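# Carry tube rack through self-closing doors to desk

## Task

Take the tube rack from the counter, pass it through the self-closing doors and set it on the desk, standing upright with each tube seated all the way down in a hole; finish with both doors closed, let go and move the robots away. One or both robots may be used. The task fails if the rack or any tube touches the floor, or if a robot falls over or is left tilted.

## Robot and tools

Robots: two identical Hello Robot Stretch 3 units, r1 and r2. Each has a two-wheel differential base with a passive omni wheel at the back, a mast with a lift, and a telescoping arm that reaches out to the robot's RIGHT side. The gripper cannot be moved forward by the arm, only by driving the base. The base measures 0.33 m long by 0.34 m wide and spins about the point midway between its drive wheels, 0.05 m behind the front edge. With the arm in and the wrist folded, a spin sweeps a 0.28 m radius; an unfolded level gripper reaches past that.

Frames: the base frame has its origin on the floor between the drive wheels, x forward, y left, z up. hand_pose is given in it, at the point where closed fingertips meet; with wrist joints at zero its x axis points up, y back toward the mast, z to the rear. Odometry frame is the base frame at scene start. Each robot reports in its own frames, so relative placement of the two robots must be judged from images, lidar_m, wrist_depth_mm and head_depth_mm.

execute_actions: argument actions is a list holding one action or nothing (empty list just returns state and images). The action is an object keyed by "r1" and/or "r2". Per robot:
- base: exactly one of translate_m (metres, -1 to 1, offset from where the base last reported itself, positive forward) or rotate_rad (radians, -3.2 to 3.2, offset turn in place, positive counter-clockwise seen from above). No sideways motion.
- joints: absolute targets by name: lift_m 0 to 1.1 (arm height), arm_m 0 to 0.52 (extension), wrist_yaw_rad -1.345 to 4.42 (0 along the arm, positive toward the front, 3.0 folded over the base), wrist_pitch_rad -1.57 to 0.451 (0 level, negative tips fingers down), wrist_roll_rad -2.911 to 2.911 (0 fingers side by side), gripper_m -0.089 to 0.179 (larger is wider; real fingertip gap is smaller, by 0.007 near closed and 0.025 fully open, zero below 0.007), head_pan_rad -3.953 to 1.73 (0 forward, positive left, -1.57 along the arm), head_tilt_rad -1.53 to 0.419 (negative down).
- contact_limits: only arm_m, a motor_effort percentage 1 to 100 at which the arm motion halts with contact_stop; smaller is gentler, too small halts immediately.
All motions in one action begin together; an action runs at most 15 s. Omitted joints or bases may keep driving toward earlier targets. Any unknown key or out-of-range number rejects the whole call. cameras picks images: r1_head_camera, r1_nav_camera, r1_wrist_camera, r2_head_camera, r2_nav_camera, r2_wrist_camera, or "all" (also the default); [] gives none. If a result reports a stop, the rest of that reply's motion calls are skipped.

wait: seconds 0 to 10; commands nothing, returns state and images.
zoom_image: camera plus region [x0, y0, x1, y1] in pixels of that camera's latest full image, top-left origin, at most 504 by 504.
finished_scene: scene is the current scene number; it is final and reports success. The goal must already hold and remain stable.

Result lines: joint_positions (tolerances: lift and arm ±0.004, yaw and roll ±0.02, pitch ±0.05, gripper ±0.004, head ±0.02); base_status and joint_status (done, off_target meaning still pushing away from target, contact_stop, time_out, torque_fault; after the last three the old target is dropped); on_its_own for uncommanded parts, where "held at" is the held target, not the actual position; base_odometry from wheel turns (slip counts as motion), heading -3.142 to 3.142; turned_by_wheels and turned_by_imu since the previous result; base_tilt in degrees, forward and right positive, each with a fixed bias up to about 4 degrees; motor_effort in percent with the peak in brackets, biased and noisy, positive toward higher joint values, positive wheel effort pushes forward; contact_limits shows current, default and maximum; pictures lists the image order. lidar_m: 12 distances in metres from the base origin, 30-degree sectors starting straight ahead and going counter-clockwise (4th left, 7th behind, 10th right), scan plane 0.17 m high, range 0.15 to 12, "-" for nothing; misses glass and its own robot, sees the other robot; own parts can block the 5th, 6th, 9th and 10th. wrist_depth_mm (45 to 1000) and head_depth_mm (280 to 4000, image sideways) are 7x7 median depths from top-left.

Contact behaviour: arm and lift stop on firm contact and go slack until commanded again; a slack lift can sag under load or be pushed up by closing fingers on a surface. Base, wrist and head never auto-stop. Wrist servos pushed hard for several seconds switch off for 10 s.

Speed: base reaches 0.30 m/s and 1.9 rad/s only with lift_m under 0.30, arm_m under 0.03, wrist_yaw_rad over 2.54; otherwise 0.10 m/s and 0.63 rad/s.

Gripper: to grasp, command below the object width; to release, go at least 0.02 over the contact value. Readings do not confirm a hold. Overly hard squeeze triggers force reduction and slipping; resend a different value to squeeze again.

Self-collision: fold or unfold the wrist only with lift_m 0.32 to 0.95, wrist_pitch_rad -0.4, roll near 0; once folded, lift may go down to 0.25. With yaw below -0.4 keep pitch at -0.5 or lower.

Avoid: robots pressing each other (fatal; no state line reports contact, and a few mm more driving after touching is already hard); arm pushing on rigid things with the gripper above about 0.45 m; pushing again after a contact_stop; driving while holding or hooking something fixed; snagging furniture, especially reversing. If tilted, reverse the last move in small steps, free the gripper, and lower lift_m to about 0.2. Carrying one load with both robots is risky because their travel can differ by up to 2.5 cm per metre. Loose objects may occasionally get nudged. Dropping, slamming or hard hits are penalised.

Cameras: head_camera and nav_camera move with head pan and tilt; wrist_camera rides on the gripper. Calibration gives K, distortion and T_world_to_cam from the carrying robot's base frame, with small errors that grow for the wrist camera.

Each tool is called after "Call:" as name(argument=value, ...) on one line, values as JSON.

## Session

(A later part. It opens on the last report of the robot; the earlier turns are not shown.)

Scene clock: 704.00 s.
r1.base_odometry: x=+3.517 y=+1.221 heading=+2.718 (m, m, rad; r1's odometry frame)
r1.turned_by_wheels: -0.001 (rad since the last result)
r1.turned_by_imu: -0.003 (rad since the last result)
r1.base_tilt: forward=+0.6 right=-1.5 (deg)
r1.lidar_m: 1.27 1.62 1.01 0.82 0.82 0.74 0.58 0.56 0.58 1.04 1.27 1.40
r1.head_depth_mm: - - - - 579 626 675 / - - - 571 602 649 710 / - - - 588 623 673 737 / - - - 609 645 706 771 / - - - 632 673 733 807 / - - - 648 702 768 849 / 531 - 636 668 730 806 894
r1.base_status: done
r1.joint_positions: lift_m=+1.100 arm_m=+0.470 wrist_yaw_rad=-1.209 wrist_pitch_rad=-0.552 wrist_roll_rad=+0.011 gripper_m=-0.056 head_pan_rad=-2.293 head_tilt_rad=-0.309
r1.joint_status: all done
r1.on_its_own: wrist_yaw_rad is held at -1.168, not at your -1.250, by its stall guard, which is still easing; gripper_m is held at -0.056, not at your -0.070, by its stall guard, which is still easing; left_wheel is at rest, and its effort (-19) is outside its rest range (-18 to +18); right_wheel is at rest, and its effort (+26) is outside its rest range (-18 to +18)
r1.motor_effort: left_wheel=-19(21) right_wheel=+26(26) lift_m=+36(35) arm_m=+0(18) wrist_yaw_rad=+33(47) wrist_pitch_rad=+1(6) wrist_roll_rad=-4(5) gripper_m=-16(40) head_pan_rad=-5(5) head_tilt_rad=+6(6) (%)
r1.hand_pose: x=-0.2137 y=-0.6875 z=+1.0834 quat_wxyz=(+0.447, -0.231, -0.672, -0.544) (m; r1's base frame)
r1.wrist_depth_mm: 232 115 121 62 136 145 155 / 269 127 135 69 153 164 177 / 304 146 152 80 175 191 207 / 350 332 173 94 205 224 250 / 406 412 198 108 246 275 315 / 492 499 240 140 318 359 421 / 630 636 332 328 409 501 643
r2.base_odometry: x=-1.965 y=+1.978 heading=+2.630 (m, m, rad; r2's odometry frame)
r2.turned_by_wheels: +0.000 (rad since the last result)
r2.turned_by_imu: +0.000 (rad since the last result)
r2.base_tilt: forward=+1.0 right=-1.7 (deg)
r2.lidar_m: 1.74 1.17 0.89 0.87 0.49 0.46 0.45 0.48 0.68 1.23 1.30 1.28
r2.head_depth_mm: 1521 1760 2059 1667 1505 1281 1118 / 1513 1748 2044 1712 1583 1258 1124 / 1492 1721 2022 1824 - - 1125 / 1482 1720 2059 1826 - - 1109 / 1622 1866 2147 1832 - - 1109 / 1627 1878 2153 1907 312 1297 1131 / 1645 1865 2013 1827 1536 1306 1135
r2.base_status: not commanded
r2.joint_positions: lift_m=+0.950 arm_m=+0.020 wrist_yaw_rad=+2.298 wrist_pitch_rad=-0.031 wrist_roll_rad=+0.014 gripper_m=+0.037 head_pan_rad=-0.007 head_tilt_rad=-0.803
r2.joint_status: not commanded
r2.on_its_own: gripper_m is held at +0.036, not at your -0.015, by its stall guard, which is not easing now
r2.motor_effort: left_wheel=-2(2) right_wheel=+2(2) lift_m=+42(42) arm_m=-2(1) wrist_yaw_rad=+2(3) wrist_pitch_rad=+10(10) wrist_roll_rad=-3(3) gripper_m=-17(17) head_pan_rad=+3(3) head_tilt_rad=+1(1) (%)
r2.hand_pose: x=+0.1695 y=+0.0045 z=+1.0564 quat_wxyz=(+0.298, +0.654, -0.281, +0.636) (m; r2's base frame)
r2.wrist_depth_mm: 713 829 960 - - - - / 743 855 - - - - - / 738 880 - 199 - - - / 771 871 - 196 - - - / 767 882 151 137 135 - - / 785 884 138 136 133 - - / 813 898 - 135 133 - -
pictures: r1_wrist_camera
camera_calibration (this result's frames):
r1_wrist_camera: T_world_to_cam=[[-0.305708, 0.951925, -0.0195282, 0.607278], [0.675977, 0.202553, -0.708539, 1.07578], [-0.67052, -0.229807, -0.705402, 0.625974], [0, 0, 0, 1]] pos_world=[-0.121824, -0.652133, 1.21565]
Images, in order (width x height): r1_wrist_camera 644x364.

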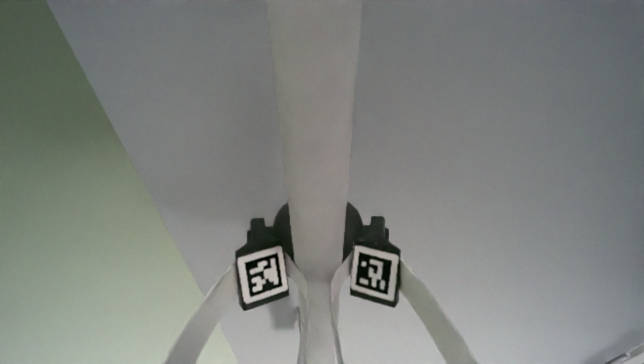

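Call:
execute_actions(actions=[{"r1":{"base":{"translate_m":0.12},"joints":{"arm_m":0.4,"wrist_yaw_rad":-1.1,"gripper_m":-0.06}}}], cameras=[])

Call:
execute_actions(actions=[{"r1":{"base":{"translate_m":0.11},"joints":{"arm_m":0.31,"wrist_yaw_rad":-1.0,"gripper_m":-0.07}}}], cameras=["r1_wrist_camera","r1_nav_camera"])

Scene clock: 710.73 s.
r1.base_odometry: x=+3.407 y=+1.270 heading=+2.717 (m, m, rad; r1's odometry frame)
r1.turned_by_wheels: -0.001 (rad since the last result)
r1.turned_by_imu: -0.062 (rad since the last result)
r1.base_tilt: forward=+0.7 right=-1.4 (deg)
r1.lidar_m: 1.16 1.53 1.11 0.88 0.87 0.92 0.68 0.61 0.61 0.73 1.22 1.31
r1.head_depth_mm: - - - - 638 693 756 / - - - 619 648 700 765 / - - - 621 659 713 778 / - - - 628 667 726 789 / - - - 638 676 734 802 / - - - 639 686 746 818 / 521 - 610 644 694 756 831
r1.base_status: done
r1.joint_positions: lift_m=+1.100 arm_m=+0.400 wrist_yaw_rad=-1.135 wrist_pitch_rad=-0.545 wrist_roll_rad=+0.011 gripper_m=-0.052 head_pan_rad=-2.293 head_tilt_rad=-0.308
r1.joint_status: wrist_yaw_rad off_target (ended at -1.135, target -1.100); gripper_m off_target (ended at -0.052, target -0.060); the others done
r1.on_its_own: gripper_m is held at -0.053, not at your -0.060, by its stall guard, which is still easing; right_wheel is at rest, and its effort (+24) is outside its rest range (-18 to +18); wrist_yaw_rad is at rest, and its effort (+29) is outside its rest range (-12 to +12)
r1.motor_effort: left_wheel=-17(30) right_wheel=+24(35) lift_m=+36(35) arm_m=-1(13) wrist_yaw_rad=+29(41) wrist_pitch_rad=-1(2) wrist_roll_rad=-4(4) gripper_m=-32(98) head_pan_rad=-4(5) head_tilt_rad=+5(7) (%)
r1.hand_pose: x=-0.2087 y=-0.6320 z=+1.0848 quat_wxyz=(+0.468, -0.208, -0.679, -0.526) (m; r1's base frame)
r1.wrist_depth_mm: 106 111 119 63 145 161 181 / 241 122 133 70 163 184 211 / 427 134 149 81 187 216 253 / 484 156 168 95 221 260 317 / 579 562 190 109 270 327 423 / 695 696 216 141 352 444 648 / 872 886 295 310 452 693 995
r2.base_odometry: x=-1.965 y=+1.978 heading=+2.630 (m, m, rad; r2's odometry frame)
r2.turned_by_wheels: +0.000 (rad since the last result)
r2.turned_by_imu: +0.000 (rad since the last result)
r2.base_tilt: forward=+0.9 right=-1.6 (deg)
r2.lidar_m: 1.62 1.18 0.89 0.87 0.49 0.46 0.46 0.48 0.68 1.24 1.30 1.17
r2.head_depth_mm: 1490 1730 2065 1593 1505 1285 1123 / 1463 1682 1998 1680 1581 1261 1125 / 1424 1640 1939 1832 - - 1127 / 1390 1641 1919 1829 - - 1103 / 1618 1864 2148 1840 - - 1111 / 1628 1881 2168 1903 312 1298 1132 / 1638 1855 1996 1839 1527 1309 1137
r2.base_status: not commanded
r2.joint_positions: lift_m=+0.950 arm_m=+0.020 wrist_yaw_rad=+2.298 wrist_pitch_rad=-0.031 wrist_roll_rad=+0.014 gripper_m=+0.037 head_pan_rad=-0.007 head_tilt_rad=-0.803
r2.joint_status: not commanded
r2.on_its_own: gripper_m is held at +0.036, not at your -0.015, by its stall guard, which is not easing now
r2.motor_effort: left_wheel=-2(2) right_wheel=+2(2) lift_m=+42(42) arm_m=-1(1) wrist_yaw_rad=+2(2) wrist_pitch_rad=+10(10) wrist_roll_rad=-3(3) gripper_m=-18(18) head_pan_rad=+3(3) head_tilt_rad=+1(1) (%)
r2.hand_pose: x=+0.1695 y=+0.0045 z=+1.0564 quat_wxyz=(+0.298, +0.654, -0.281, +0.636) (m; r2's base frame)
r2.wrist_depth_mm: 707 817 997 - - - - / 727 858 - - - - - / 752 866 - 199 - - - / 751 894 - 195 - - - / 761 880 151 137 135 - - / 785 920 138 137 133 - - / 797 918 - 135 133 - -
pictures: none
No camera images: the call's "cameras" was empty. Leave "cameras" out to get every camera's image.

Scene clock: 712.83 s.
r1.base_odometry: x=+3.307 y=+1.315 heading=+2.716 (m, m, rad; r1's odometry frame)
r1.turned_by_wheels: -0.001 (rad since the last result)
r1.turned_by_imu: -0.077 (rad since the last result)
r1.base_tilt: forward=+0.8 right=-1.5 (deg)
r1.lidar_m: 1.05 1.45 1.26 0.94 0.92 0.95 0.78 0.61 0.60 0.65 1.18 1.23
r1.head_depth_mm: - - - - 685 741 812 / - - - 641 676 732 799 / - - - 629 666 723 785 / - - - 618 659 712 772 / - - - 614 653 704 766 / - - - 602 644 697 756 / 484 - - 586 635 686 744
r1.base_status: done
r1.joint_positions: lift_m=+1.100 arm_m=+0.310 wrist_yaw_rad=-1.036 wrist_pitch_rad=-0.542 wrist_roll_rad=+0.013 gripper_m=-0.061 head_pan_rad=-2.293 head_tilt_rad=-0.308
r1.joint_status: wrist_yaw_rad off_target (ended at -1.036, target -1.000); gripper_m off_target (ended at -0.061, target -0.070); the others done
r1.on_its_own: gripper_m is held at -0.063, not at your -0.070, by its stall guard, which is still easing; right_wheel is at rest, and its effort (+23) is outside its rest range (-18 to +18); wrist_yaw_rad is at rest, and its effort (+29) is outside its rest range (-12 to +12)
r1.motor_effort: left_wheel=-14(32) right_wheel=+23(32) lift_m=+35(35) arm_m=-3(14) wrist_yaw_rad=+29(44) wrist_pitch_rad=-3(4) wrist_roll_rad=-4(5) gripper_m=-37(100) head_pan_rad=-5(5) head_tilt_rad=+5(6) (%)
r1.hand_pose: x=-0.1997 y=-0.5605 z=+1.0856 quat_wxyz=(+0.494, -0.176, -0.689, -0.501) (m; r1's base frame)
r1.wrist_depth_mm: 101 108 118 63 155 181 219 / 109 117 132 71 176 211 263 / 124 129 146 81 203 251 329 / 633 143 165 95 240 313 441 / 744 168 185 109 304 409 665 / 878 879 208 142 398 590 931 / 967 - 277 283 509 - -
r2.base_odometry: x=-1.965 y=+1.978 heading=+2.630 (m, m, rad; r2's odometry frame)
r2.turned_by_wheels: +0.000 (rad since the last result)
r2.turned_by_imu: +0.000 (rad since the last result)
r2.base_tilt: forward=+1.0 right=-1.6 (deg)
r2.lidar_m: 1.51 1.18 0.89 0.87 0.49 0.46 0.46 0.48 0.68 1.23 1.30 1.06
r2.head_depth_mm: 1452 1696 2042 1586 1470 1280 1125 / 1387 1615 1914 1594 1548 1263 1123 / 1341 1547 1824 1818 - - 1127 / 1312 1521 1859 1834 - - 1107 / 1621 1857 2137 1842 - - 1108 / 1639 1896 2161 1902 312 1297 1129 / 1647 1859 2007 1839 1529 1305 1136
r2.base_status: not commanded
r2.joint_positions: lift_m=+0.950 arm_m=+0.020 wrist_yaw_rad=+2.298 wrist_pitch_rad=-0.031 wrist_roll_rad=+0.014 gripper_m=+0.037 head_pan_rad=-0.007 head_tilt_rad=-0.803
r2.joint_status: not commanded
r2.on_its_own: gripper_m is held at +0.036, not at your -0.015, by its stall guard, which is not easing now
r2.motor_effort: left_wheel=-2(2) right_wheel=+2(2) lift_m=+42(42) arm_m=-1(1) wrist_yaw_rad=+1(1) wrist_pitch_rad=+10(10) wrist_roll_rad=-3(3) gripper_m=-17(17) head_pan_rad=+3(2) head_tilt_rad=+1(1) (%)
r2.hand_pose: x=+0.1695 y=+0.0045 z=+1.0564 quat_wxyz=(+0.298, +0.654, -0.281, +0.636) (m; r2's base frame)
r2.wrist_depth_mm: 717 833 - - - - - / 721 879 - - - - - / 753 857 - 199 - - - / 753 896 - 196 - - - / 758 918 151 137 134 - - / 765 872 138 136 133 - - / 799 888 - 135 133 - -
pictures: r1_nav_camera (sideways: a quarter turn counterclockwise sets it upright), r1_wrist_camera
camera_calibration (this result's frames):
r1_nav_camera: T_world_to_cam=[[-0.263607, -0.21564, 0.940219, -1.17739], [-0.717395, 0.695421, -0.0416384, 0.105908], [-0.644869, -0.685484, -0.338017, 0.399785], [0, 0, 0, 1]] pos_world=[0.0234186, -0.0534981, 1.24655]
r1_wrist_camera: T_world_to_cam=[[-0.464162, 0.885484, -0.0217291, 0.424207], [0.625656, 0.310401, -0.715686, 1.10027], [-0.626983, -0.345789, -0.698084, 0.601784], [0, 0, 0, 1]] pos_world=[-0.114179, -0.509062, 1.21676]
Images, in order (width x height): r1_nav_camera 672x504, r1_wrist_camera 644x364.

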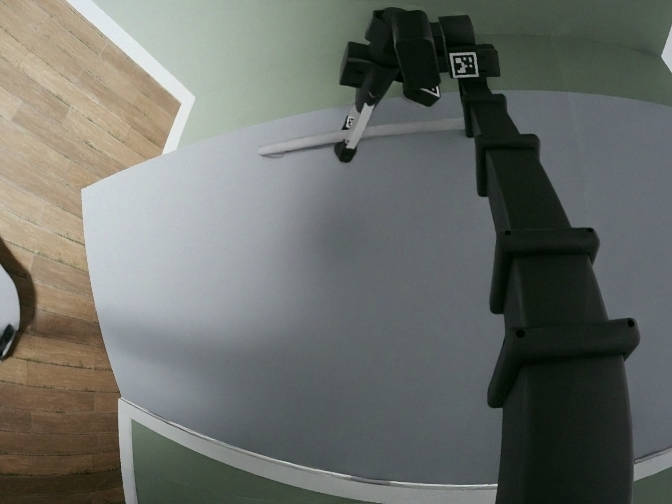

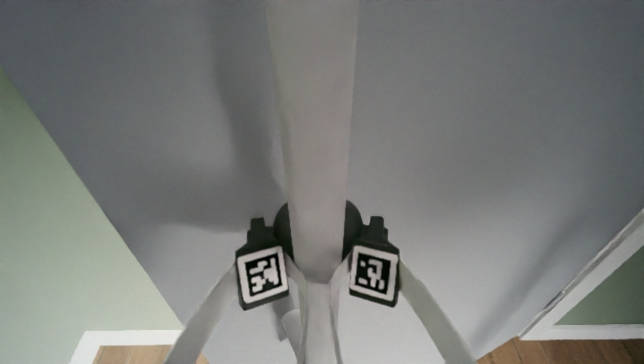

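Call:
execute_actions(actions=[{"r1":{"base":{"translate_m":0.08},"joints":{"arm_m":0.19,"wrist_yaw_rad":-1.0,"gripper_m":-0.06}}}], cameras=[])

Call:
execute_actions(actions=[{"r1":{"base":{"translate_m":0.07},"joints":{"arm_m":0.08,"wrist_yaw_rad":-0.9,"gripper_m":-0.07}}}], cameras=["r2_nav_camera","r1_nav_camera"])

Scene clock: 718.87 s.
r1.base_odometry: x=+3.234 y=+1.348 heading=+2.715 (m, m, rad; r1's odometry frame)
r1.turned_by_wheels: +0.000 (rad since the last result)
r1.turned_by_imu: -0.028 (rad since the last result)
r1.base_tilt: forward=+0.7 right=-1.6 (deg)
r1.lidar_m: 0.98 0.99 1.35 0.99 0.96 0.98 0.81 0.55 0.52 1.18 1.14 1.18
r1.head_depth_mm: - - - - 655 712 784 / - - - 595 629 681 749 / - - - 570 605 655 716 / - - - 548 582 628 682 / - - - 532 562 606 657 / - - - 512 544 582 631 / 406 - 470 481 467 553 605
r1.base_status: done
r1.joint_positions: lift_m=+1.100 arm_m=+0.190 wrist_yaw_rad=-1.061 wrist_pitch_rad=-0.538 wrist_roll_rad=+0.013 gripper_m=-0.052 head_pan_rad=-2.293 head_tilt_rad=-0.308
r1.joint_status: wrist_yaw_rad off_target (ended at -1.061, target -1.000); gripper_m off_target (ended at -0.052, target -0.060); the others done
r1.on_its_own: wrist_yaw_rad is held at -1.053, not at your -1.000, by its stall guard, which is not easing now; gripper_m is held at -0.053, not at your -0.060, by its stall guard, which is still easing
r1.motor_effort: left_wheel=-4(17) right_wheel=+9(29) lift_m=+36(36) arm_m=-8(11) wrist_yaw_rad=+6(23) wrist_pitch_rad=-4(4) wrist_roll_rad=-5(6) gripper_m=-29(95) head_pan_rad=-4(5) head_tilt_rad=+5(6) (%)
r1.hand_pose: x=-0.2028 y=-0.4366 z=+1.0864 quat_wxyz=(+0.488, -0.186, -0.686, -0.506) (m; r1's base frame)
r1.wrist_depth_mm: 95 104 118 65 187 256 407 / 101 112 129 72 215 313 564 / 108 121 145 83 252 398 731 / 116 132 163 96 307 547 862 / 841 146 175 110 408 900 - / - 166 192 142 628 - - / - - 256 317 733 - -
r2.base_odometry: x=-1.965 y=+1.978 heading=+2.630 (m, m, rad; r2's odometry frame)
r2.turned_by_wheels: +0.000 (rad since the last result)
r2.turned_by_imu: +0.000 (rad since the last result)
r2.base_tilt: forward=+1.0 right=-1.6 (deg)
r2.lidar_m: 1.36 1.18 0.89 0.87 0.49 0.46 0.46 0.48 0.68 1.23 1.30 0.99
r2.head_depth_mm: 1390 1637 1997 1808 1425 1281 1118 / 1294 1506 1819 1598 1460 1265 1126 / 1192 1403 1663 1838 - - 1127 / 1641 1834 2077 1834 - - 1107 / 1614 1851 2136 1848 - - 1111 / 1636 1876 2170 1905 312 1300 1132 / 1647 1854 2023 1831 1533 1304 1140
r2.base_status: not commanded
r2.joint_positions: lift_m=+0.950 arm_m=+0.020 wrist_yaw_rad=+2.298 wrist_pitch_rad=-0.031 wrist_roll_rad=+0.014 gripper_m=+0.037 head_pan_rad=-0.007 head_tilt_rad=-0.803
r2.joint_status: not commanded
r2.on_its_own: gripper_m is held at +0.036, not at your -0.015, by its stall guard, which is not easing now
r2.motor_effort: left_wheel=-2(2) right_wheel=+2(3) lift_m=+42(42) arm_m=-2(1) wrist_yaw_rad=+3(2) wrist_pitch_rad=+10(10) wrist_roll_rad=-4(4) gripper_m=-18(18) head_pan_rad=+2(2) head_tilt_rad=+1(1) (%)
r2.hand_pose: x=+0.1695 y=+0.0045 z=+1.0564 quat_wxyz=(+0.298, +0.654, -0.281, +0.636) (m; r2's base frame)
r2.wrist_depth_mm: 728 822 989 - - - 989 / 720 855 - - - - - / 737 849 - 200 - - - / 751 876 - 195 - - - / 777 888 150 137 135 - - / 782 885 138 135 134 - - / 791 902 - 136 133 - -
pictures: none
No camera images: the call's "cameras" was empty. Leave "cameras" out to get every camera's image.

Scene clock: 721.17 s.
r1.base_odometry: x=+3.171 y=+1.377 heading=+2.715 (m, m, rad; r1's odometry frame)
r1.turned_by_wheels: +0.000 (rad since the last result)
r1.turned_by_imu: -0.183 (rad since the last result)
r1.base_tilt: forward=+0.7 right=-1.6 (deg)
r1.lidar_m: 1.33 0.91 1.34 1.11 0.99 1.00 1.03 0.53 0.42 0.41 1.09 1.10
r1.head_depth_mm: - - - - 730 806 897 / - - - 613 652 711 781 / - - - 552 592 640 696 / - - - 507 539 578 628 / - - - 474 496 529 570 / - - - 435 451 476 516 / 342 - - 348 413 452 479
r1.base_status: done
r1.joint_positions: lift_m=+1.100 arm_m=+0.080 wrist_yaw_rad=-0.913 wrist_pitch_rad=-0.530 wrist_roll_rad=+0.014 gripper_m=-0.061 head_pan_rad=-2.293 head_tilt_rad=-0.308
r1.joint_status: gripper_m off_target (ended at -0.061, target -0.070); the others done
r1.on_its_own: gripper_m is held at -0.060, not at your -0.070, by its stall guard, which is still easing
r1.motor_effort: left_wheel=-4(49) right_wheel=+11(28) lift_m=+33(35) arm_m=-7(13) wrist_yaw_rad=+11(40) wrist_pitch_rad=-7(9) wrist_roll_rad=-5(6) gripper_m=-7(99) head_pan_rad=-4(5) head_tilt_rad=+5(6) (%)
r1.hand_pose: x=-0.1868 y=-0.3530 z=+1.0881 quat_wxyz=(+0.526, -0.137, -0.698, -0.466) (m; r1's base frame)
r1.wrist_depth_mm: 91 102 120 66 238 429 694 / 96 108 132 73 277 582 779 / 101 116 148 84 334 813 899 / 107 125 164 97 420 980 - / 115 136 173 111 611 - - / 129 148 185 142 - - - / - 163 248 313 - - -
r2.base_odometry: x=-1.965 y=+1.978 heading=+2.630 (m, m, rad; r2's odometry frame)
r2.turned_by_wheels: +0.000 (rad since the last result)
r2.turned_by_imu: +0.000 (rad since the last result)
r2.base_tilt: forward=+0.9 right=-1.7 (deg)
r2.lidar_m: 0.93 1.18 0.89 0.87 0.49 0.46 0.46 0.48 0.68 1.24 1.30 0.91
r2.head_depth_mm: 1311 1565 1975 1823 1403 1289 1124 / 1175 1392 1686 1821 1382 1258 1123 / 1104 1277 1483 1726 - - 1121 / - 3008 2218 1834 - - 1110 / 1622 1869 2141 1831 - - 1112 / 1637 1884 2171 1905 312 1307 1135 / 1646 1861 2010 1832 1523 1300 1135
r2.base_status: not commanded
r2.joint_positions: lift_m=+0.950 arm_m=+0.020 wrist_yaw_rad=+2.298 wrist_pitch_rad=-0.031 wrist_roll_rad=+0.014 gripper_m=+0.037 head_pan_rad=-0.007 head_tilt_rad=-0.803
r2.joint_status: not commanded
r2.on_its_own: gripper_m is held at +0.036, not at your -0.015, by its stall guard, which is not easing now
r2.motor_effort: left_wheel=-2(2) right_wheel=+2(2) lift_m=+42(42) arm_m=-2(1) wrist_yaw_rad=+2(2) wrist_pitch_rad=+10(10) wrist_roll_rad=-3(3) gripper_m=-18(18) head_pan_rad=+3(2) head_tilt_rad=+1(1) (%)
r2.hand_pose: x=+0.1695 y=+0.0045 z=+1.0564 quat_wxyz=(+0.298, +0.654, -0.281, +0.636) (m; r2's base frame)
r2.wrist_depth_mm: 726 832 - - - - - / 749 850 - - - - - / 731 874 - 199 - - - / 743 875 - 197 - - - / 770 881 151 137 135 - 986 / 769 883 139 136 134 - - / 804 909 - 135 133 - -
pictures: r1_nav_camera (sideways: a quarter turn counterclockwise sets it upright), r2_nav_camera (sideways: a quarter turn counterclockwise sets it upright)
camera_calibration (this result's frames):
r1_nav_camera: T_world_to_cam=[[-0.263494, -0.215512, 0.940279, -1.17747], [-0.717399, 0.695416, -0.041647, 0.10592], [-0.64491, -0.68553, -0.337846, 0.399563], [0, 0, 0, 1]] pos_world=[0.023412, -0.0535056, 1.24655]
r2_nav_camera: T_world_to_cam=[[0.711921, 0.00355559, 0.70225, -0.880708], [-0.00569647, -0.999925, 0.0108377, 0.0435979], [0.702236, -0.0117159, -0.711847, 0.881445], [0, 0, 0, 1]] pos_world=[0.00825996, 0.057053, 1.24546]
Images, in order (width x height): r1_nav_camera 672x504, r2_nav_camera 672x504.

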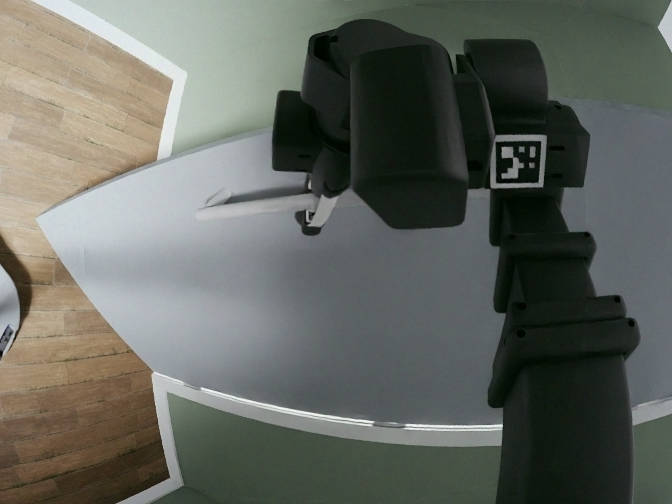

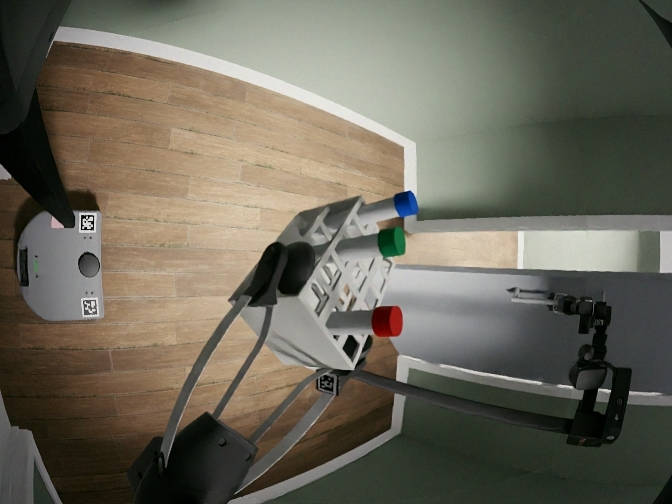

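Call:
execute_actions(actions=[{"r1":{"base":{"translate_m":0.04},"joints":{"arm_m":0.0,"wrist_yaw_rad":-0.85,"gripper_m":-0.06}},"r2":{"joints":{"wrist_yaw_rad":2.0}}}], cameras=["r2_nav_camera","r1_nav_camera"])

Scene clock: 730.23 s.
r1.base_odometry: x=+3.134 y=+1.394 heading=+2.714 (m, m, rad; r1's odometry frame)
r1.turned_by_wheels: +0.000 (rad since the last result)
r1.turned_by_imu: -0.431 (rad since the last result)
r1.base_tilt: forward=+0.5 right=-1.0 (deg)
r1.lidar_m: 1.03 1.30 0.84 1.32 1.15 1.07 1.09 0.79 0.31 0.30 1.08 1.01
r1.head_depth_mm: - - - - 1300 1418 1471 / - - - 1173 1239 1347 1456 / - - - 943 1021 1102 1198 / - - - 655 695 751 768 / - - - 505 511 - - / - - - 288 - - - / - - - - - - -
r1.base_status: done
r1.joint_positions: lift_m=+1.100 arm_m=+0.001 wrist_yaw_rad=-0.854 wrist_pitch_rad=-0.503 wrist_roll_rad=+0.020 gripper_m=-0.049 head_pan_rad=-2.293 head_tilt_rad=-0.308
r1.joint_status: gripper_m off_target (ended at -0.049, target -0.060); the others done
r1.on_its_own: gripper_m is held at -0.050, not at your -0.060, by its stall guard, which is still easing; arm_m is at rest, and its effort (-17) is outside its rest range (-14 to +14)
r1.motor_effort: left_wheel=+0(2) right_wheel=+15(26) lift_m=+33(32) arm_m=-17(20) wrist_yaw_rad=+3(27) wrist_pitch_rad=-17(16) wrist_roll_rad=-7(7) gripper_m=-17(98) head_pan_rad=-4(4) head_tilt_rad=+5(5) (%)
r1.hand_pose: x=-0.1819 y=-0.2858 z=+1.0938 quat_wxyz=(+0.544, -0.127, -0.701, -0.443) (m; r1's base frame)
r1.wrist_depth_mm: 88 110 150 70 934 - 893 / 90 112 166 78 - - 911 / 91 114 174 87 - - 952 / 93 117 196 100 - - - / 95 120 183 112 - - - / 96 122 174 147 - - - / 98 120 245 - - - -
r2.base_odometry: x=-1.965 y=+1.978 heading=+2.630 (m, m, rad; r2's odometry frame)
r2.turned_by_wheels: +0.000 (rad since the last result)
r2.turned_by_imu: -0.001 (rad since the last result)
r2.base_tilt: forward=+0.9 right=-1.7 (deg)
r2.lidar_m: 0.84 1.17 0.89 0.86 0.49 0.46 0.46 0.48 0.68 1.23 1.30 0.80
r2.head_depth_mm: 1162 1432 1802 994 - 1262 1122 / 1009 1187 1466 343 - 1266 1128 / - 3110 2226 348 - 1264 1126 / - 3003 2222 352 1480 1295 1127 / 1623 1863 2131 1840 1519 1299 1136 / 1640 1882 2162 1851 1532 1304 1133 / 1647 1872 2005 1829 1534 1302 1132
r2.base_status: not commanded
r2.joint_positions: lift_m=+0.950 arm_m=+0.020 wrist_yaw_rad=+2.003 wrist_pitch_rad=-0.031 wrist_roll_rad=+0.014 gripper_m=+0.037 head_pan_rad=-0.007 head_tilt_rad=-0.803
r2.joint_status: all done
r2.on_its_own: gripper_m is held at +0.036, not at your -0.015, by its stall guard, which is not easing now
r2.motor_effort: left_wheel=-2(2) right_wheel=+2(2) lift_m=+42(42) arm_m=-1(2) wrist_yaw_rad=-2(3) wrist_pitch_rad=+10(10) wrist_roll_rad=-3(3) gripper_m=-18(17) head_pan_rad=+2(3) head_tilt_rad=+1(1) (%)
r2.hand_pose: x=+0.2106 y=-0.0582 z=+1.0564 quat_wxyz=(+0.388, +0.605, -0.374, +0.586) (m; r2's base frame)
r2.wrist_depth_mm: 796 954 - - - 875 608 / 821 - - - - 893 - / 806 981 - 198 - 996 - / 829 - - 196 - - - / 837 - 151 138 134 - - / 819 - 139 137 133 - - / 836 - - 135 132 - -
pictures: r1_nav_camera (sideways: a quarter turn counterclockwise sets it upright), r2_nav_camera (sideways: a quarter turn counterclockwise sets it upright)
camera_calibration (this result's frames):
r1_nav_camera: T_world_to_cam=[[-0.263494, -0.215514, 0.940279, -1.17747], [-0.717401, 0.695415, -0.041647, 0.10592], [-0.644908, -0.685531, -0.337847, 0.399564], [0, 0, 0, 1]] pos_world=[0.0234121, -0.0535055, 1.24655]
r2_nav_camera: T_world_to_cam=[[0.711921, 0.00355598, 0.70225, -0.880707], [-0.00569593, -0.999925, 0.0108377, 0.0435979], [0.702236, -0.0117155, -0.711848, 0.881445], [0, 0, 0, 1]] pos_world=[0.00825992, 0.057053, 1.24546]
Images, in order (width x height): r1_nav_camera 672x504, r2_nav_camera 672x504.

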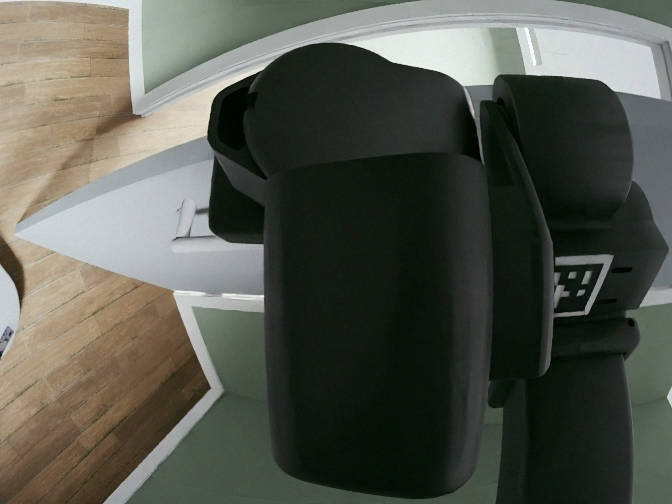

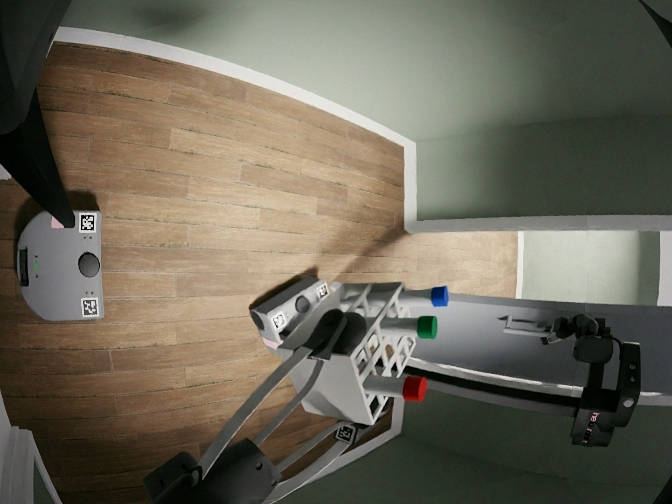

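Call:
execute_actions(actions=[{"r2":{"base":{"rotate_rad":0.3}}}], cameras=[])

Call:
execute_actions(actions=[{"r2":{"base":{"translate_m":0.7}}}], cameras=["r2_nav_camera"])

Scene clock: 736.83 s.
r1.base_odometry: x=+3.134 y=+1.394 heading=+2.714 (m, m, rad; r1's odometry frame)
r1.turned_by_wheels: +0.000 (rad since the last result)
r1.turned_by_imu: -0.001 (rad since the last result)
r1.base_tilt: forward=+0.5 right=-1.0 (deg)
r1.lidar_m: 1.03 1.30 0.84 1.32 1.15 1.07 1.09 0.79 0.31 0.30 1.08 1.02
r1.head_depth_mm: - - - - 1302 1420 1481 / - - - 1173 1244 1357 1456 / - - - 944 1009 1098 1205 / - - - 658 694 748 768 / - - - 505 511 - - / - - - 288 - - - / - - - - - - -
r1.base_status: not commanded
r1.joint_positions: lift_m=+1.100 arm_m=+0.001 wrist_yaw_rad=-0.849 wrist_pitch_rad=-0.503 wrist_roll_rad=+0.014 gripper_m=-0.028 head_pan_rad=-2.293 head_tilt_rad=-0.308
r1.joint_status: not commanded
r1.on_its_own: gripper_m is held at -0.029, not at your -0.060, by its stall guard, which is not easing now; arm_m is at rest, and its effort (-17) is outside its rest range (-14 to +14)
r1.motor_effort: left_wheel=+1(0) right_wheel=+15(15) lift_m=+32(32) arm_m=-17(17) wrist_yaw_rad=-1(1) wrist_pitch_rad=-16(16) wrist_roll_rad=-5(5) gripper_m=-19(20) head_pan_rad=-4(4) head_tilt_rad=+6(5) (%)
r1.hand_pose: x=-0.1814 y=-0.2865 z=+1.0939 quat_wxyz=(+0.547, -0.125, -0.700, -0.442) (m; r1's base frame)
r1.wrist_depth_mm: 87 108 156 70 914 - 886 / 88 110 164 77 - - 918 / 90 113 184 88 - - 969 / 92 116 193 101 - - - / 94 119 181 113 - - - / 96 121 172 148 - - - / 98 119 242 - - - -
r2.base_odometry: x=-1.965 y=+1.978 heading=+2.929 (m, m, rad; r2's odometry frame)
r2.turned_by_wheels: +0.300 (rad since the last result)
r2.turned_by_imu: +0.295 (rad since the last result)
r2.base_tilt: forward=+0.9 right=-1.7 (deg)
r2.lidar_m: 1.52 0.96 0.86 0.66 0.50 0.46 0.46 0.56 0.89 1.24 1.51 0.79
r2.head_depth_mm: - 3075 2302 1851 - 1239 1122 / 1597 1824 2105 346 - 1261 1125 / 1664 1908 2142 349 - 1266 1129 / 1733 1987 2217 352 1484 1293 1127 / 1576 1736 1948 1833 1518 1298 1131 / 1308 1432 1568 1695 1526 1301 1130 / 1124 1212 1302 1426 1454 1299 1134
r2.base_status: done
r2.joint_positions: lift_m=+0.950 arm_m=+0.020 wrist_yaw_rad=+2.002 wrist_pitch_rad=-0.031 wrist_roll_rad=+0.014 gripper_m=+0.037 head_pan_rad=-0.007 head_tilt_rad=-0.803
r2.joint_status: not commanded
r2.on_its_own: gripper_m is held at +0.036, not at your -0.015, by its stall guard, which is not easing now
r2.motor_effort: left_wheel=-2(5) right_wheel=+2(6) lift_m=+42(42) arm_m=-1(1) wrist_yaw_rad=-2(1) wrist_pitch_rad=+10(10) wrist_roll_rad=-3(4) gripper_m=-18(18) head_pan_rad=+1(3) head_tilt_rad=+1(1) (%)
r2.hand_pose: x=+0.2106 y=-0.0583 z=+1.0564 quat_wxyz=(+0.388, +0.605, -0.374, +0.585) (m; r2's base frame)
r2.wrist_depth_mm: 717 824 - - - - - / 726 840 - - - - - / 726 850 - 201 - - - / 750 869 - 195 - - - / 769 893 151 137 134 - - / 790 887 139 136 134 - - / 788 911 - 135 133 - -
pictures: none
No camera images: the call's "cameras" was empty. Leave "cameras" out to get every camera's image.

Scene clock: 744.77 s.
r1.base_odometry: x=+3.134 y=+1.394 heading=+2.714 (m, m, rad; r1's odometry frame)
r1.turned_by_wheels: +0.000 (rad since the last result)
r1.turned_by_imu: -0.002 (rad since the last result)
r1.base_tilt: forward=+0.5 right=-1.1 (deg)
r1.lidar_m: 0.41 1.30 1.30 1.32 1.14 1.07 1.09 0.80 0.31 0.30 1.08 1.01
r1.head_depth_mm: - - - - 1299 1420 1481 / - - - 1176 1237 1360 1450 / - - - 938 1007 1104 1206 / - - - 654 695 749 769 / - - - 504 510 - - / - - - 288 - - - / - - - - - - -
r1.base_status: not commanded
r1.joint_positions: lift_m=+1.100 arm_m=+0.001 wrist_yaw_rad=-0.849 wrist_pitch_rad=-0.503 wrist_roll_rad=+0.014 gripper_m=-0.028 head_pan_rad=-2.293 head_tilt_rad=-0.308
r1.joint_status: not commanded
r1.on_its_own: gripper_m is held at -0.029, not at your -0.060, by its stall guard, which is not easing now; arm_m is at rest, and its effort (-17) is outside its rest range (-14 to +14)
r1.motor_effort: left_wheel=+0(0) right_wheel=+15(14) lift_m=+32(33) arm_m=-17(16) wrist_yaw_rad=-1(1) wrist_pitch_rad=-16(16) wrist_roll_rad=-5(5) gripper_m=-20(20) head_pan_rad=-5(5) head_tilt_rad=+5(6) (%)
r1.hand_pose: x=-0.1814 y=-0.2865 z=+1.0939 quat_wxyz=(+0.547, -0.125, -0.700, -0.442) (m; r1's base frame)
r1.wrist_depth_mm: 87 108 157 70 914 - 885 / 88 110 164 77 - - 930 / 90 113 184 87 - - 970 / 92 116 194 101 - - - / 94 118 181 114 - - - / 96 122 173 148 - - - / 98 119 242 - - - -
r2.base_odometry: x=-2.650 y=+2.125 heading=+2.929 (m, m, rad; r2's odometry frame)
r2.turned_by_wheels: +0.000 (rad since the last result)
r2.turned_by_imu: +0.003 (rad since the last result)
r2.base_tilt: forward=+0.9 right=-1.7 (deg)
r2.lidar_m: 1.10 0.69 0.63 0.63 0.77 1.02 1.12 1.35 1.47 0.41 0.61 1.19
r2.head_depth_mm: 982 1106 1297 1817 - 1261 1120 / 1019 1153 1332 346 - 1263 1124 / 1057 1207 1409 348 - 1264 1130 / 1105 1271 1454 352 1479 1288 1132 / 1099 1235 1392 1576 1518 1304 1133 / 934 1022 1119 1237 1383 1301 1130 / 803 863 936 1016 1119 1220 1137
r2.base_status: done
r2.joint_positions: lift_m=+0.950 arm_m=+0.020 wrist_yaw_rad=+2.002 wrist_pitch_rad=-0.031 wrist_roll_rad=+0.014 gripper_m=+0.037 head_pan_rad=-0.007 head_tilt_rad=-0.803
r2.joint_status: not commanded
r2.on_its_own: gripper_m is held at +0.036, not at your -0.015, by its stall guard, which is not easing now
r2.motor_effort: left_wheel=-2(4) right_wheel=+2(7) lift_m=+42(42) arm_m=-1(1) wrist_yaw_rad=+0(2) wrist_pitch_rad=+10(11) wrist_roll_rad=-3(3) gripper_m=-18(18) head_pan_rad=+2(4) head_tilt_rad=+1(1) (%)
r2.hand_pose: x=+0.2106 y=-0.0583 z=+1.0564 quat_wxyz=(+0.388, +0.605, -0.374, +0.585) (m; r2's base frame)
r2.wrist_depth_mm: 535 623 739 945 - 976 797 / 553 616 762 965 - 976 850 / 557 648 790 197 - - 865 / 555 648 782 197 - - 878 / 571 664 150 138 135 - 935 / 583 677 138 136 133 - 986 / 586 688 791 135 133 - -
pictures: r2_nav_camera (sideways: a quarter turn counterclockwise sets it upright)
camera_calibration (this result's frames):
r2_nav_camera: T_world_to_cam=[[0.71189, 0.00358334, 0.702282, -0.880749], [-0.00565829, -0.999925, 0.0108377, 0.0435976], [0.702268, -0.011689, -0.711816, 0.881404], [0, 0, 0, 1]] pos_world=[0.00826026, 0.0570531, 1.24546]
Images, in order (width x height): r2_nav_camera 672x504.

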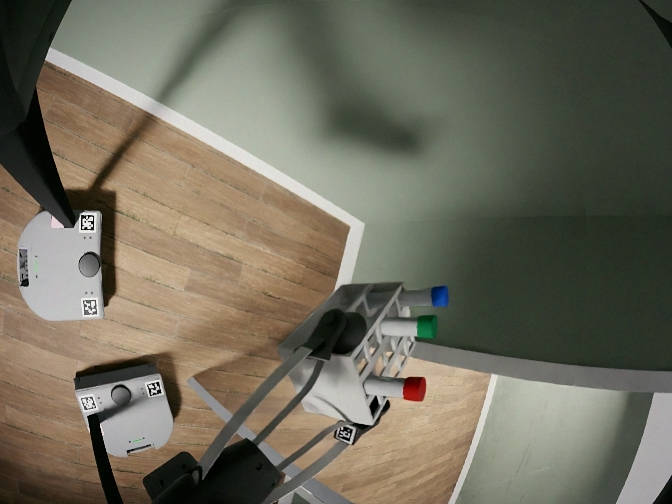

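Call:
execute_actions(actions=[{"r2":{"base":{"translate_m":0.25}}}], cameras=[])

Call:
execute_actions(actions=[{"r2":{"base":{"rotate_rad":-0.7}}}], cameras=["r2_nav_camera"])

Scene clock: 753.17 s.
r1.base_odometry: x=+3.134 y=+1.394 heading=+2.714 (m, m, rad; r1's odometry frame)
r1.turned_by_wheels: +0.000 (rad since the last result)
r1.turned_by_imu: -0.001 (rad since the last result)
r1.base_tilt: forward=+0.6 right=-1.1 (deg)
r1.lidar_m: 0.59 1.30 1.29 1.32 1.15 1.07 1.09 0.80 0.31 0.30 1.08 0.44
r1.head_depth_mm: - - - - 1299 1409 1465 / - - - 1167 1236 1349 1456 / - - - 940 1012 1096 1203 / - - - 656 690 746 770 / - - - 505 511 - - / - - - 288 - - - / - - - - - - -
r1.base_status: not commanded
r1.joint_positions: lift_m=+1.100 arm_m=+0.001 wrist_yaw_rad=-0.849 wrist_pitch_rad=-0.503 wrist_roll_rad=+0.014 gripper_m=-0.028 head_pan_rad=-2.293 head_tilt_rad=-0.308
r1.joint_status: not commanded
r1.on_its_own: gripper_m is held at -0.029, not at your -0.060, by its stall guard, which is not easing now; arm_m is at rest, and its effort (-17) is outside its rest range (-14 to +14)
r1.motor_effort: left_wheel=+1(0) right_wheel=+14(15) lift_m=+33(33) arm_m=-17(17) wrist_yaw_rad=-1(1) wrist_pitch_rad=-16(16) wrist_roll_rad=-5(5) gripper_m=-19(19) head_pan_rad=-4(5) head_tilt_rad=+6(5) (%)
r1.hand_pose: x=-0.1814 y=-0.2865 z=+1.0939 quat_wxyz=(+0.547, -0.125, -0.700, -0.442) (m; r1's base frame)
r1.wrist_depth_mm: 87 108 156 69 911 - 902 / 89 110 164 77 - - 938 / 90 113 184 88 - - 978 / 92 116 193 101 - - - / 94 119 181 114 - - - / 96 122 173 148 - - - / 98 119 241 - - - -
r2.base_odometry: x=-2.894 y=+2.178 heading=+2.929 (m, m, rad; r2's odometry frame)
r2.turned_by_wheels: +0.000 (rad since the last result)
r2.turned_by_imu: +0.001 (rad since the last result)
r2.base_tilt: forward=+1.0 right=-1.6 (deg)
r2.lidar_m: 0.95 0.60 0.54 0.55 0.66 1.26 1.36 1.59 0.44 0.50 0.49 0.96
r2.head_depth_mm: 782 878 1009 1148 - 1255 1123 / 810 923 1067 347 - 1267 1124 / 844 964 1126 348 - 1267 1124 / 878 1010 1155 355 1482 1292 1128 / 909 1021 1173 1352 1447 1296 1131 / 803 876 959 1060 1195 1251 1129 / 688 741 803 875 958 1063 1097
r2.base_status: done
r2.joint_positions: lift_m=+0.950 arm_m=+0.020 wrist_yaw_rad=+2.002 wrist_pitch_rad=-0.031 wrist_roll_rad=+0.014 gripper_m=+0.037 head_pan_rad=-0.007 head_tilt_rad=-0.803
r2.joint_status: not commanded
r2.on_its_own: gripper_m is held at +0.036, not at your -0.015, by its stall guard, which is not easing now
r2.motor_effort: left_wheel=-2(3) right_wheel=+2(6) lift_m=+42(42) arm_m=-2(1) wrist_yaw_rad=-1(2) wrist_pitch_rad=+11(11) wrist_roll_rad=-3(3) gripper_m=-17(18) head_pan_rad=+3(3) head_tilt_rad=+1(1) (%)
r2.hand_pose: x=+0.2106 y=-0.0583 z=+1.0564 quat_wxyz=(+0.388, +0.605, -0.374, +0.585) (m; r2's base frame)
r2.wrist_depth_mm: 468 541 658 829 954 762 622 / 482 550 665 856 921 777 647 / 493 568 662 199 962 788 662 / 502 585 690 195 - 790 670 / 501 578 151 138 135 802 674 / 508 591 138 136 133 812 689 / 520 584 700 135 133 888 718
pictures: none
No camera images: the call's "cameras" was empty. Leave "cameras" out to get every camera's image.

Scene clock: 755.27 s.
r1.base_odometry: x=+3.134 y=+1.394 heading=+2.714 (m, m, rad; r1's odometry frame)
r1.turned_by_wheels: +0.000 (rad since the last result)
r1.turned_by_imu: +0.000 (rad since the last result)
r1.base_tilt: forward=+0.5 right=-1.1 (deg)
r1.lidar_m: 1.03 1.30 1.29 1.32 1.15 1.07 1.09 0.79 0.31 0.30 1.08 0.44
r1.head_depth_mm: - - - - 1299 1420 1474 / - - - 1169 1238 1345 1451 / - - - 945 1012 1100 1197 / - - - 656 692 750 772 / - - - 506 513 - - / - - - 288 - - - / - - - - - - -
r1.base_status: not commanded
r1.joint_positions: lift_m=+1.100 arm_m=+0.001 wrist_yaw_rad=-0.849 wrist_pitch_rad=-0.503 wrist_roll_rad=+0.014 gripper_m=-0.028 head_pan_rad=-2.293 head_tilt_rad=-0.308
r1.joint_status: not commanded
r1.on_its_own: gripper_m is held at -0.029, not at your -0.060, by its stall guard, which is not easing now; arm_m is at rest, and its effort (-17) is outside its rest range (-14 to +14)
r1.motor_effort: left_wheel=+1(0) right_wheel=+14(15) lift_m=+32(33) arm_m=-17(17) wrist_yaw_rad=+0(1) wrist_pitch_rad=-16(16) wrist_roll_rad=-5(5) gripper_m=-19(19) head_pan_rad=-4(4) head_tilt_rad=+6(6) (%)
r1.hand_pose: x=-0.1814 y=-0.2865 z=+1.0939 quat_wxyz=(+0.547, -0.125, -0.700, -0.442) (m; r1's base frame)
r1.wrist_depth_mm: 87 107 156 70 907 - 889 / 88 110 164 77 - - 905 / 90 113 184 87 - - 962 / 92 116 193 101 - - - / 94 118 181 113 - - - / 96 122 173 148 - - - / 98 119 243 - - - -
r2.base_odometry: x=-2.894 y=+2.178 heading=+2.229 (m, m, rad; r2's odometry frame)
r2.turned_by_wheels: -0.700 (rad since the last result)
r2.turned_by_imu: -0.690 (rad since the last result)
r2.base_tilt: forward=+1.0 right=-1.6 (deg)
r2.lidar_m: 4.26 0.96 0.66 0.54 0.54 0.60 0.95 1.26 1.49 0.44 0.44 0.49
r2.head_depth_mm: 3855 3110 2302 1623 - 947 1119 / - 3119 2303 347 - 1255 1124 / 3926 3071 2300 348 - 1268 1126 / 3907 3112 2320 355 1481 1300 1127 / 3831 3169 2333 1835 1490 1295 1131 / 3633 2733 1066 1245 1456 1302 1133 / 768 876 1009 1189 1426 1299 1134
r2.base_status: done
r2.joint_positions: lift_m=+0.950 arm_m=+0.020 wrist_yaw_rad=+2.002 wrist_pitch_rad=-0.031 wrist_roll_rad=+0.014 gripper_m=+0.037 head_pan_rad=-0.007 head_tilt_rad=-0.803
r2.joint_status: not commanded
r2.on_its_own: gripper_m is held at +0.036, not at your -0.015, by its stall guard, which is not easing now
r2.motor_effort: left_wheel=+2(4) right_wheel=-3(7) lift_m=+42(42) arm_m=+0(0) wrist_yaw_rad=-1(2) wrist_pitch_rad=+11(10) wrist_roll_rad=-3(3) gripper_m=-18(18) head_pan_rad=+3(3) head_tilt_rad=+1(1) (%)
r2.hand_pose: x=+0.2106 y=-0.0584 z=+1.0564 quat_wxyz=(+0.388, +0.605, -0.374, +0.585) (m; r2's base frame)
r2.wrist_depth_mm: 728 925 961 891 - - - / 717 931 966 924 - - - / 725 990 980 198 - - - / 736 993 - 197 - - - / 727 - 151 137 135 - - / 732 964 139 136 133 - - / 729 943 - 135 133 - -
pictures: r2_nav_camera (sideways: a quarter turn counterclockwise sets it upright)
camera_calibration (this result's frames):
r2_nav_camera: T_world_to_cam=[[0.711874, 0.0035953, 0.702298, -0.880769], [-0.00564188, -0.999925, 0.0108378, 0.0435975], [0.702284, -0.0116774, -0.711801, 0.881384], [0, 0, 0, 1]] pos_world=[0.00826054, 0.0570531, 1.24546]
Images, in order (width x height): r2_nav_camera 672x504.

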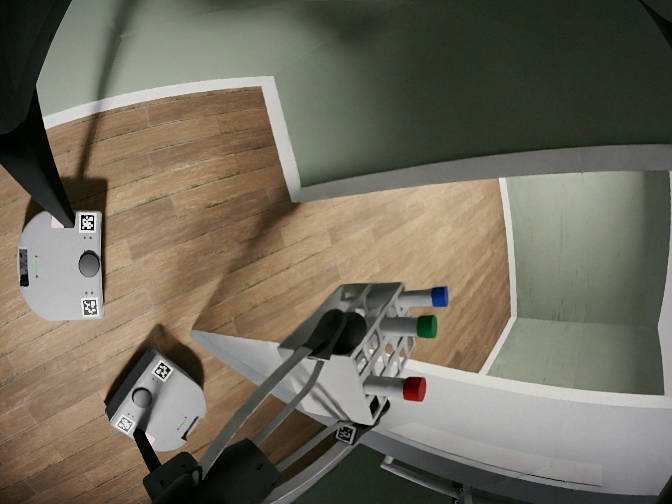

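Call:
execute_actions(actions=[{"r2":{"base":{"translate_m":0.4}}}], cameras=["r2_nav_camera"])

Scene clock: 762.43 s.
r1.base_odometry: x=+3.134 y=+1.394 heading=+2.714 (m, m, rad; r1's odometry frame)
r1.turned_by_wheels: +0.000 (rad since the last result)
r1.turned_by_imu: -0.002 (rad since the last result)
r1.base_tilt: forward=+0.5 right=-1.2 (deg)
r1.lidar_m: 1.03 1.30 1.30 1.32 1.15 1.07 1.09 0.79 0.31 0.30 0.49 1.01
r1.head_depth_mm: - - - - 1303 1422 1476 / - - - 1163 1240 1353 1448 / - - - 943 1015 1093 1206 / - - - 657 691 747 770 / - - - 505 511 - - / - - - 288 - - - / - - - - - - -
r1.base_status: not commanded
r1.joint_positions: lift_m=+1.100 arm_m=+0.001 wrist_yaw_rad=-0.849 wrist_pitch_rad=-0.503 wrist_roll_rad=+0.014 gripper_m=-0.028 head_pan_rad=-2.293 head_tilt_rad=-0.308
r1.joint_status: not commanded
r1.on_its_own: gripper_m is held at -0.029, not at your -0.060, by its stall guard, which is not easing now; arm_m is at rest, and its effort (-17) is outside its rest range (-14 to +14)
r1.motor_effort: left_wheel=+0(1) right_wheel=+14(15) lift_m=+32(33) arm_m=-17(17) wrist_yaw_rad=+0(1) wrist_pitch_rad=-16(16) wrist_roll_rad=-5(5) gripper_m=-20(20) head_pan_rad=-5(5) head_tilt_rad=+5(5) (%)
r1.hand_pose: x=-0.1814 y=-0.2865 z=+1.0939 quat_wxyz=(+0.547, -0.125, -0.700, -0.442) (m; r1's base frame)
r1.wrist_depth_mm: 87 108 156 70 917 - 900 / 88 110 164 77 - - 939 / 90 113 184 88 - - 987 / 92 115 193 101 - - - / 94 118 182 114 - - - / 96 122 173 148 - - - / 98 119 242 - - - -
r2.base_odometry: x=-3.139 y=+2.494 heading=+2.229 (m, m, rad; r2's odometry frame)
r2.turned_by_wheels: +0.000 (rad since the last result)
r2.turned_by_imu: +0.001 (rad since the last result)
r2.base_tilt: forward=+0.9 right=-1.6 (deg)
r2.lidar_m: 3.89 0.59 0.66 0.68 0.68 0.75 1.19 1.64 0.49 0.27 0.30 0.54
r2.head_depth_mm: 3691 3035 2281 1862 - 1258 1104 / 3827 3104 2303 347 - 1259 1126 / 3702 3117 2294 349 - 1268 1124 / 3568 3105 2319 355 1476 1291 1130 / 3447 3206 2318 1838 1522 1297 1132 / 3316 3174 2327 1846 1086 1185 1134 / 3243 3143 2253 720 851 1098 1133
r2.base_status: done
r2.joint_positions: lift_m=+0.950 arm_m=+0.020 wrist_yaw_rad=+2.002 wrist_pitch_rad=-0.031 wrist_roll_rad=+0.014 gripper_m=+0.037 head_pan_rad=-0.007 head_tilt_rad=-0.803
r2.joint_status: not commanded
r2.on_its_own: gripper_m is held at +0.036, not at your -0.015, by its stall guard, which is not easing now
r2.motor_effort: left_wheel=+1(5) right_wheel=-3(4) lift_m=+42(42) arm_m=-2(1) wrist_yaw_rad=-1(1) wrist_pitch_rad=+11(11) wrist_roll_rad=-3(4) gripper_m=-18(18) head_pan_rad=+1(3) head_tilt_rad=+1(1) (%)
r2.hand_pose: x=+0.2106 y=-0.0584 z=+1.0564 quat_wxyz=(+0.388, +0.605, -0.374, +0.585) (m; r2's base frame)
r2.wrist_depth_mm: 585 569 558 - - - - / 618 584 563 - - - - / 622 611 598 199 - - - / 660 625 619 195 - - - / 681 657 150 137 135 - - / 719 686 138 136 133 - - / 733 698 690 135 133 - -
pictures: r2_nav_camera (sideways: a quarter turn counterclockwise sets it upright)
camera_calibration (this result's frames):
r2_nav_camera: T_world_to_cam=[[0.711873, 0.00359522, 0.702299, -0.880771], [-0.00564203, -0.999925, 0.0108378, 0.0435974], [0.702286, -0.0116775, -0.711799, 0.881382], [0, 0, 0, 1]] pos_world=[0.00826067, 0.0570531, 1.24546]
Images, in order (width x height): r2_nav_camera 672x504.

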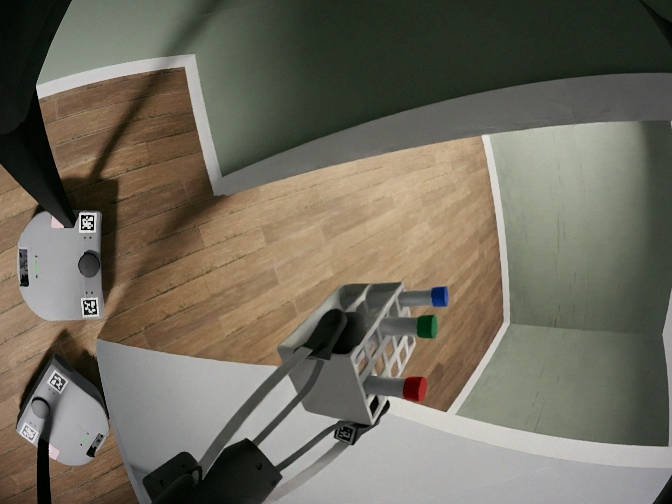

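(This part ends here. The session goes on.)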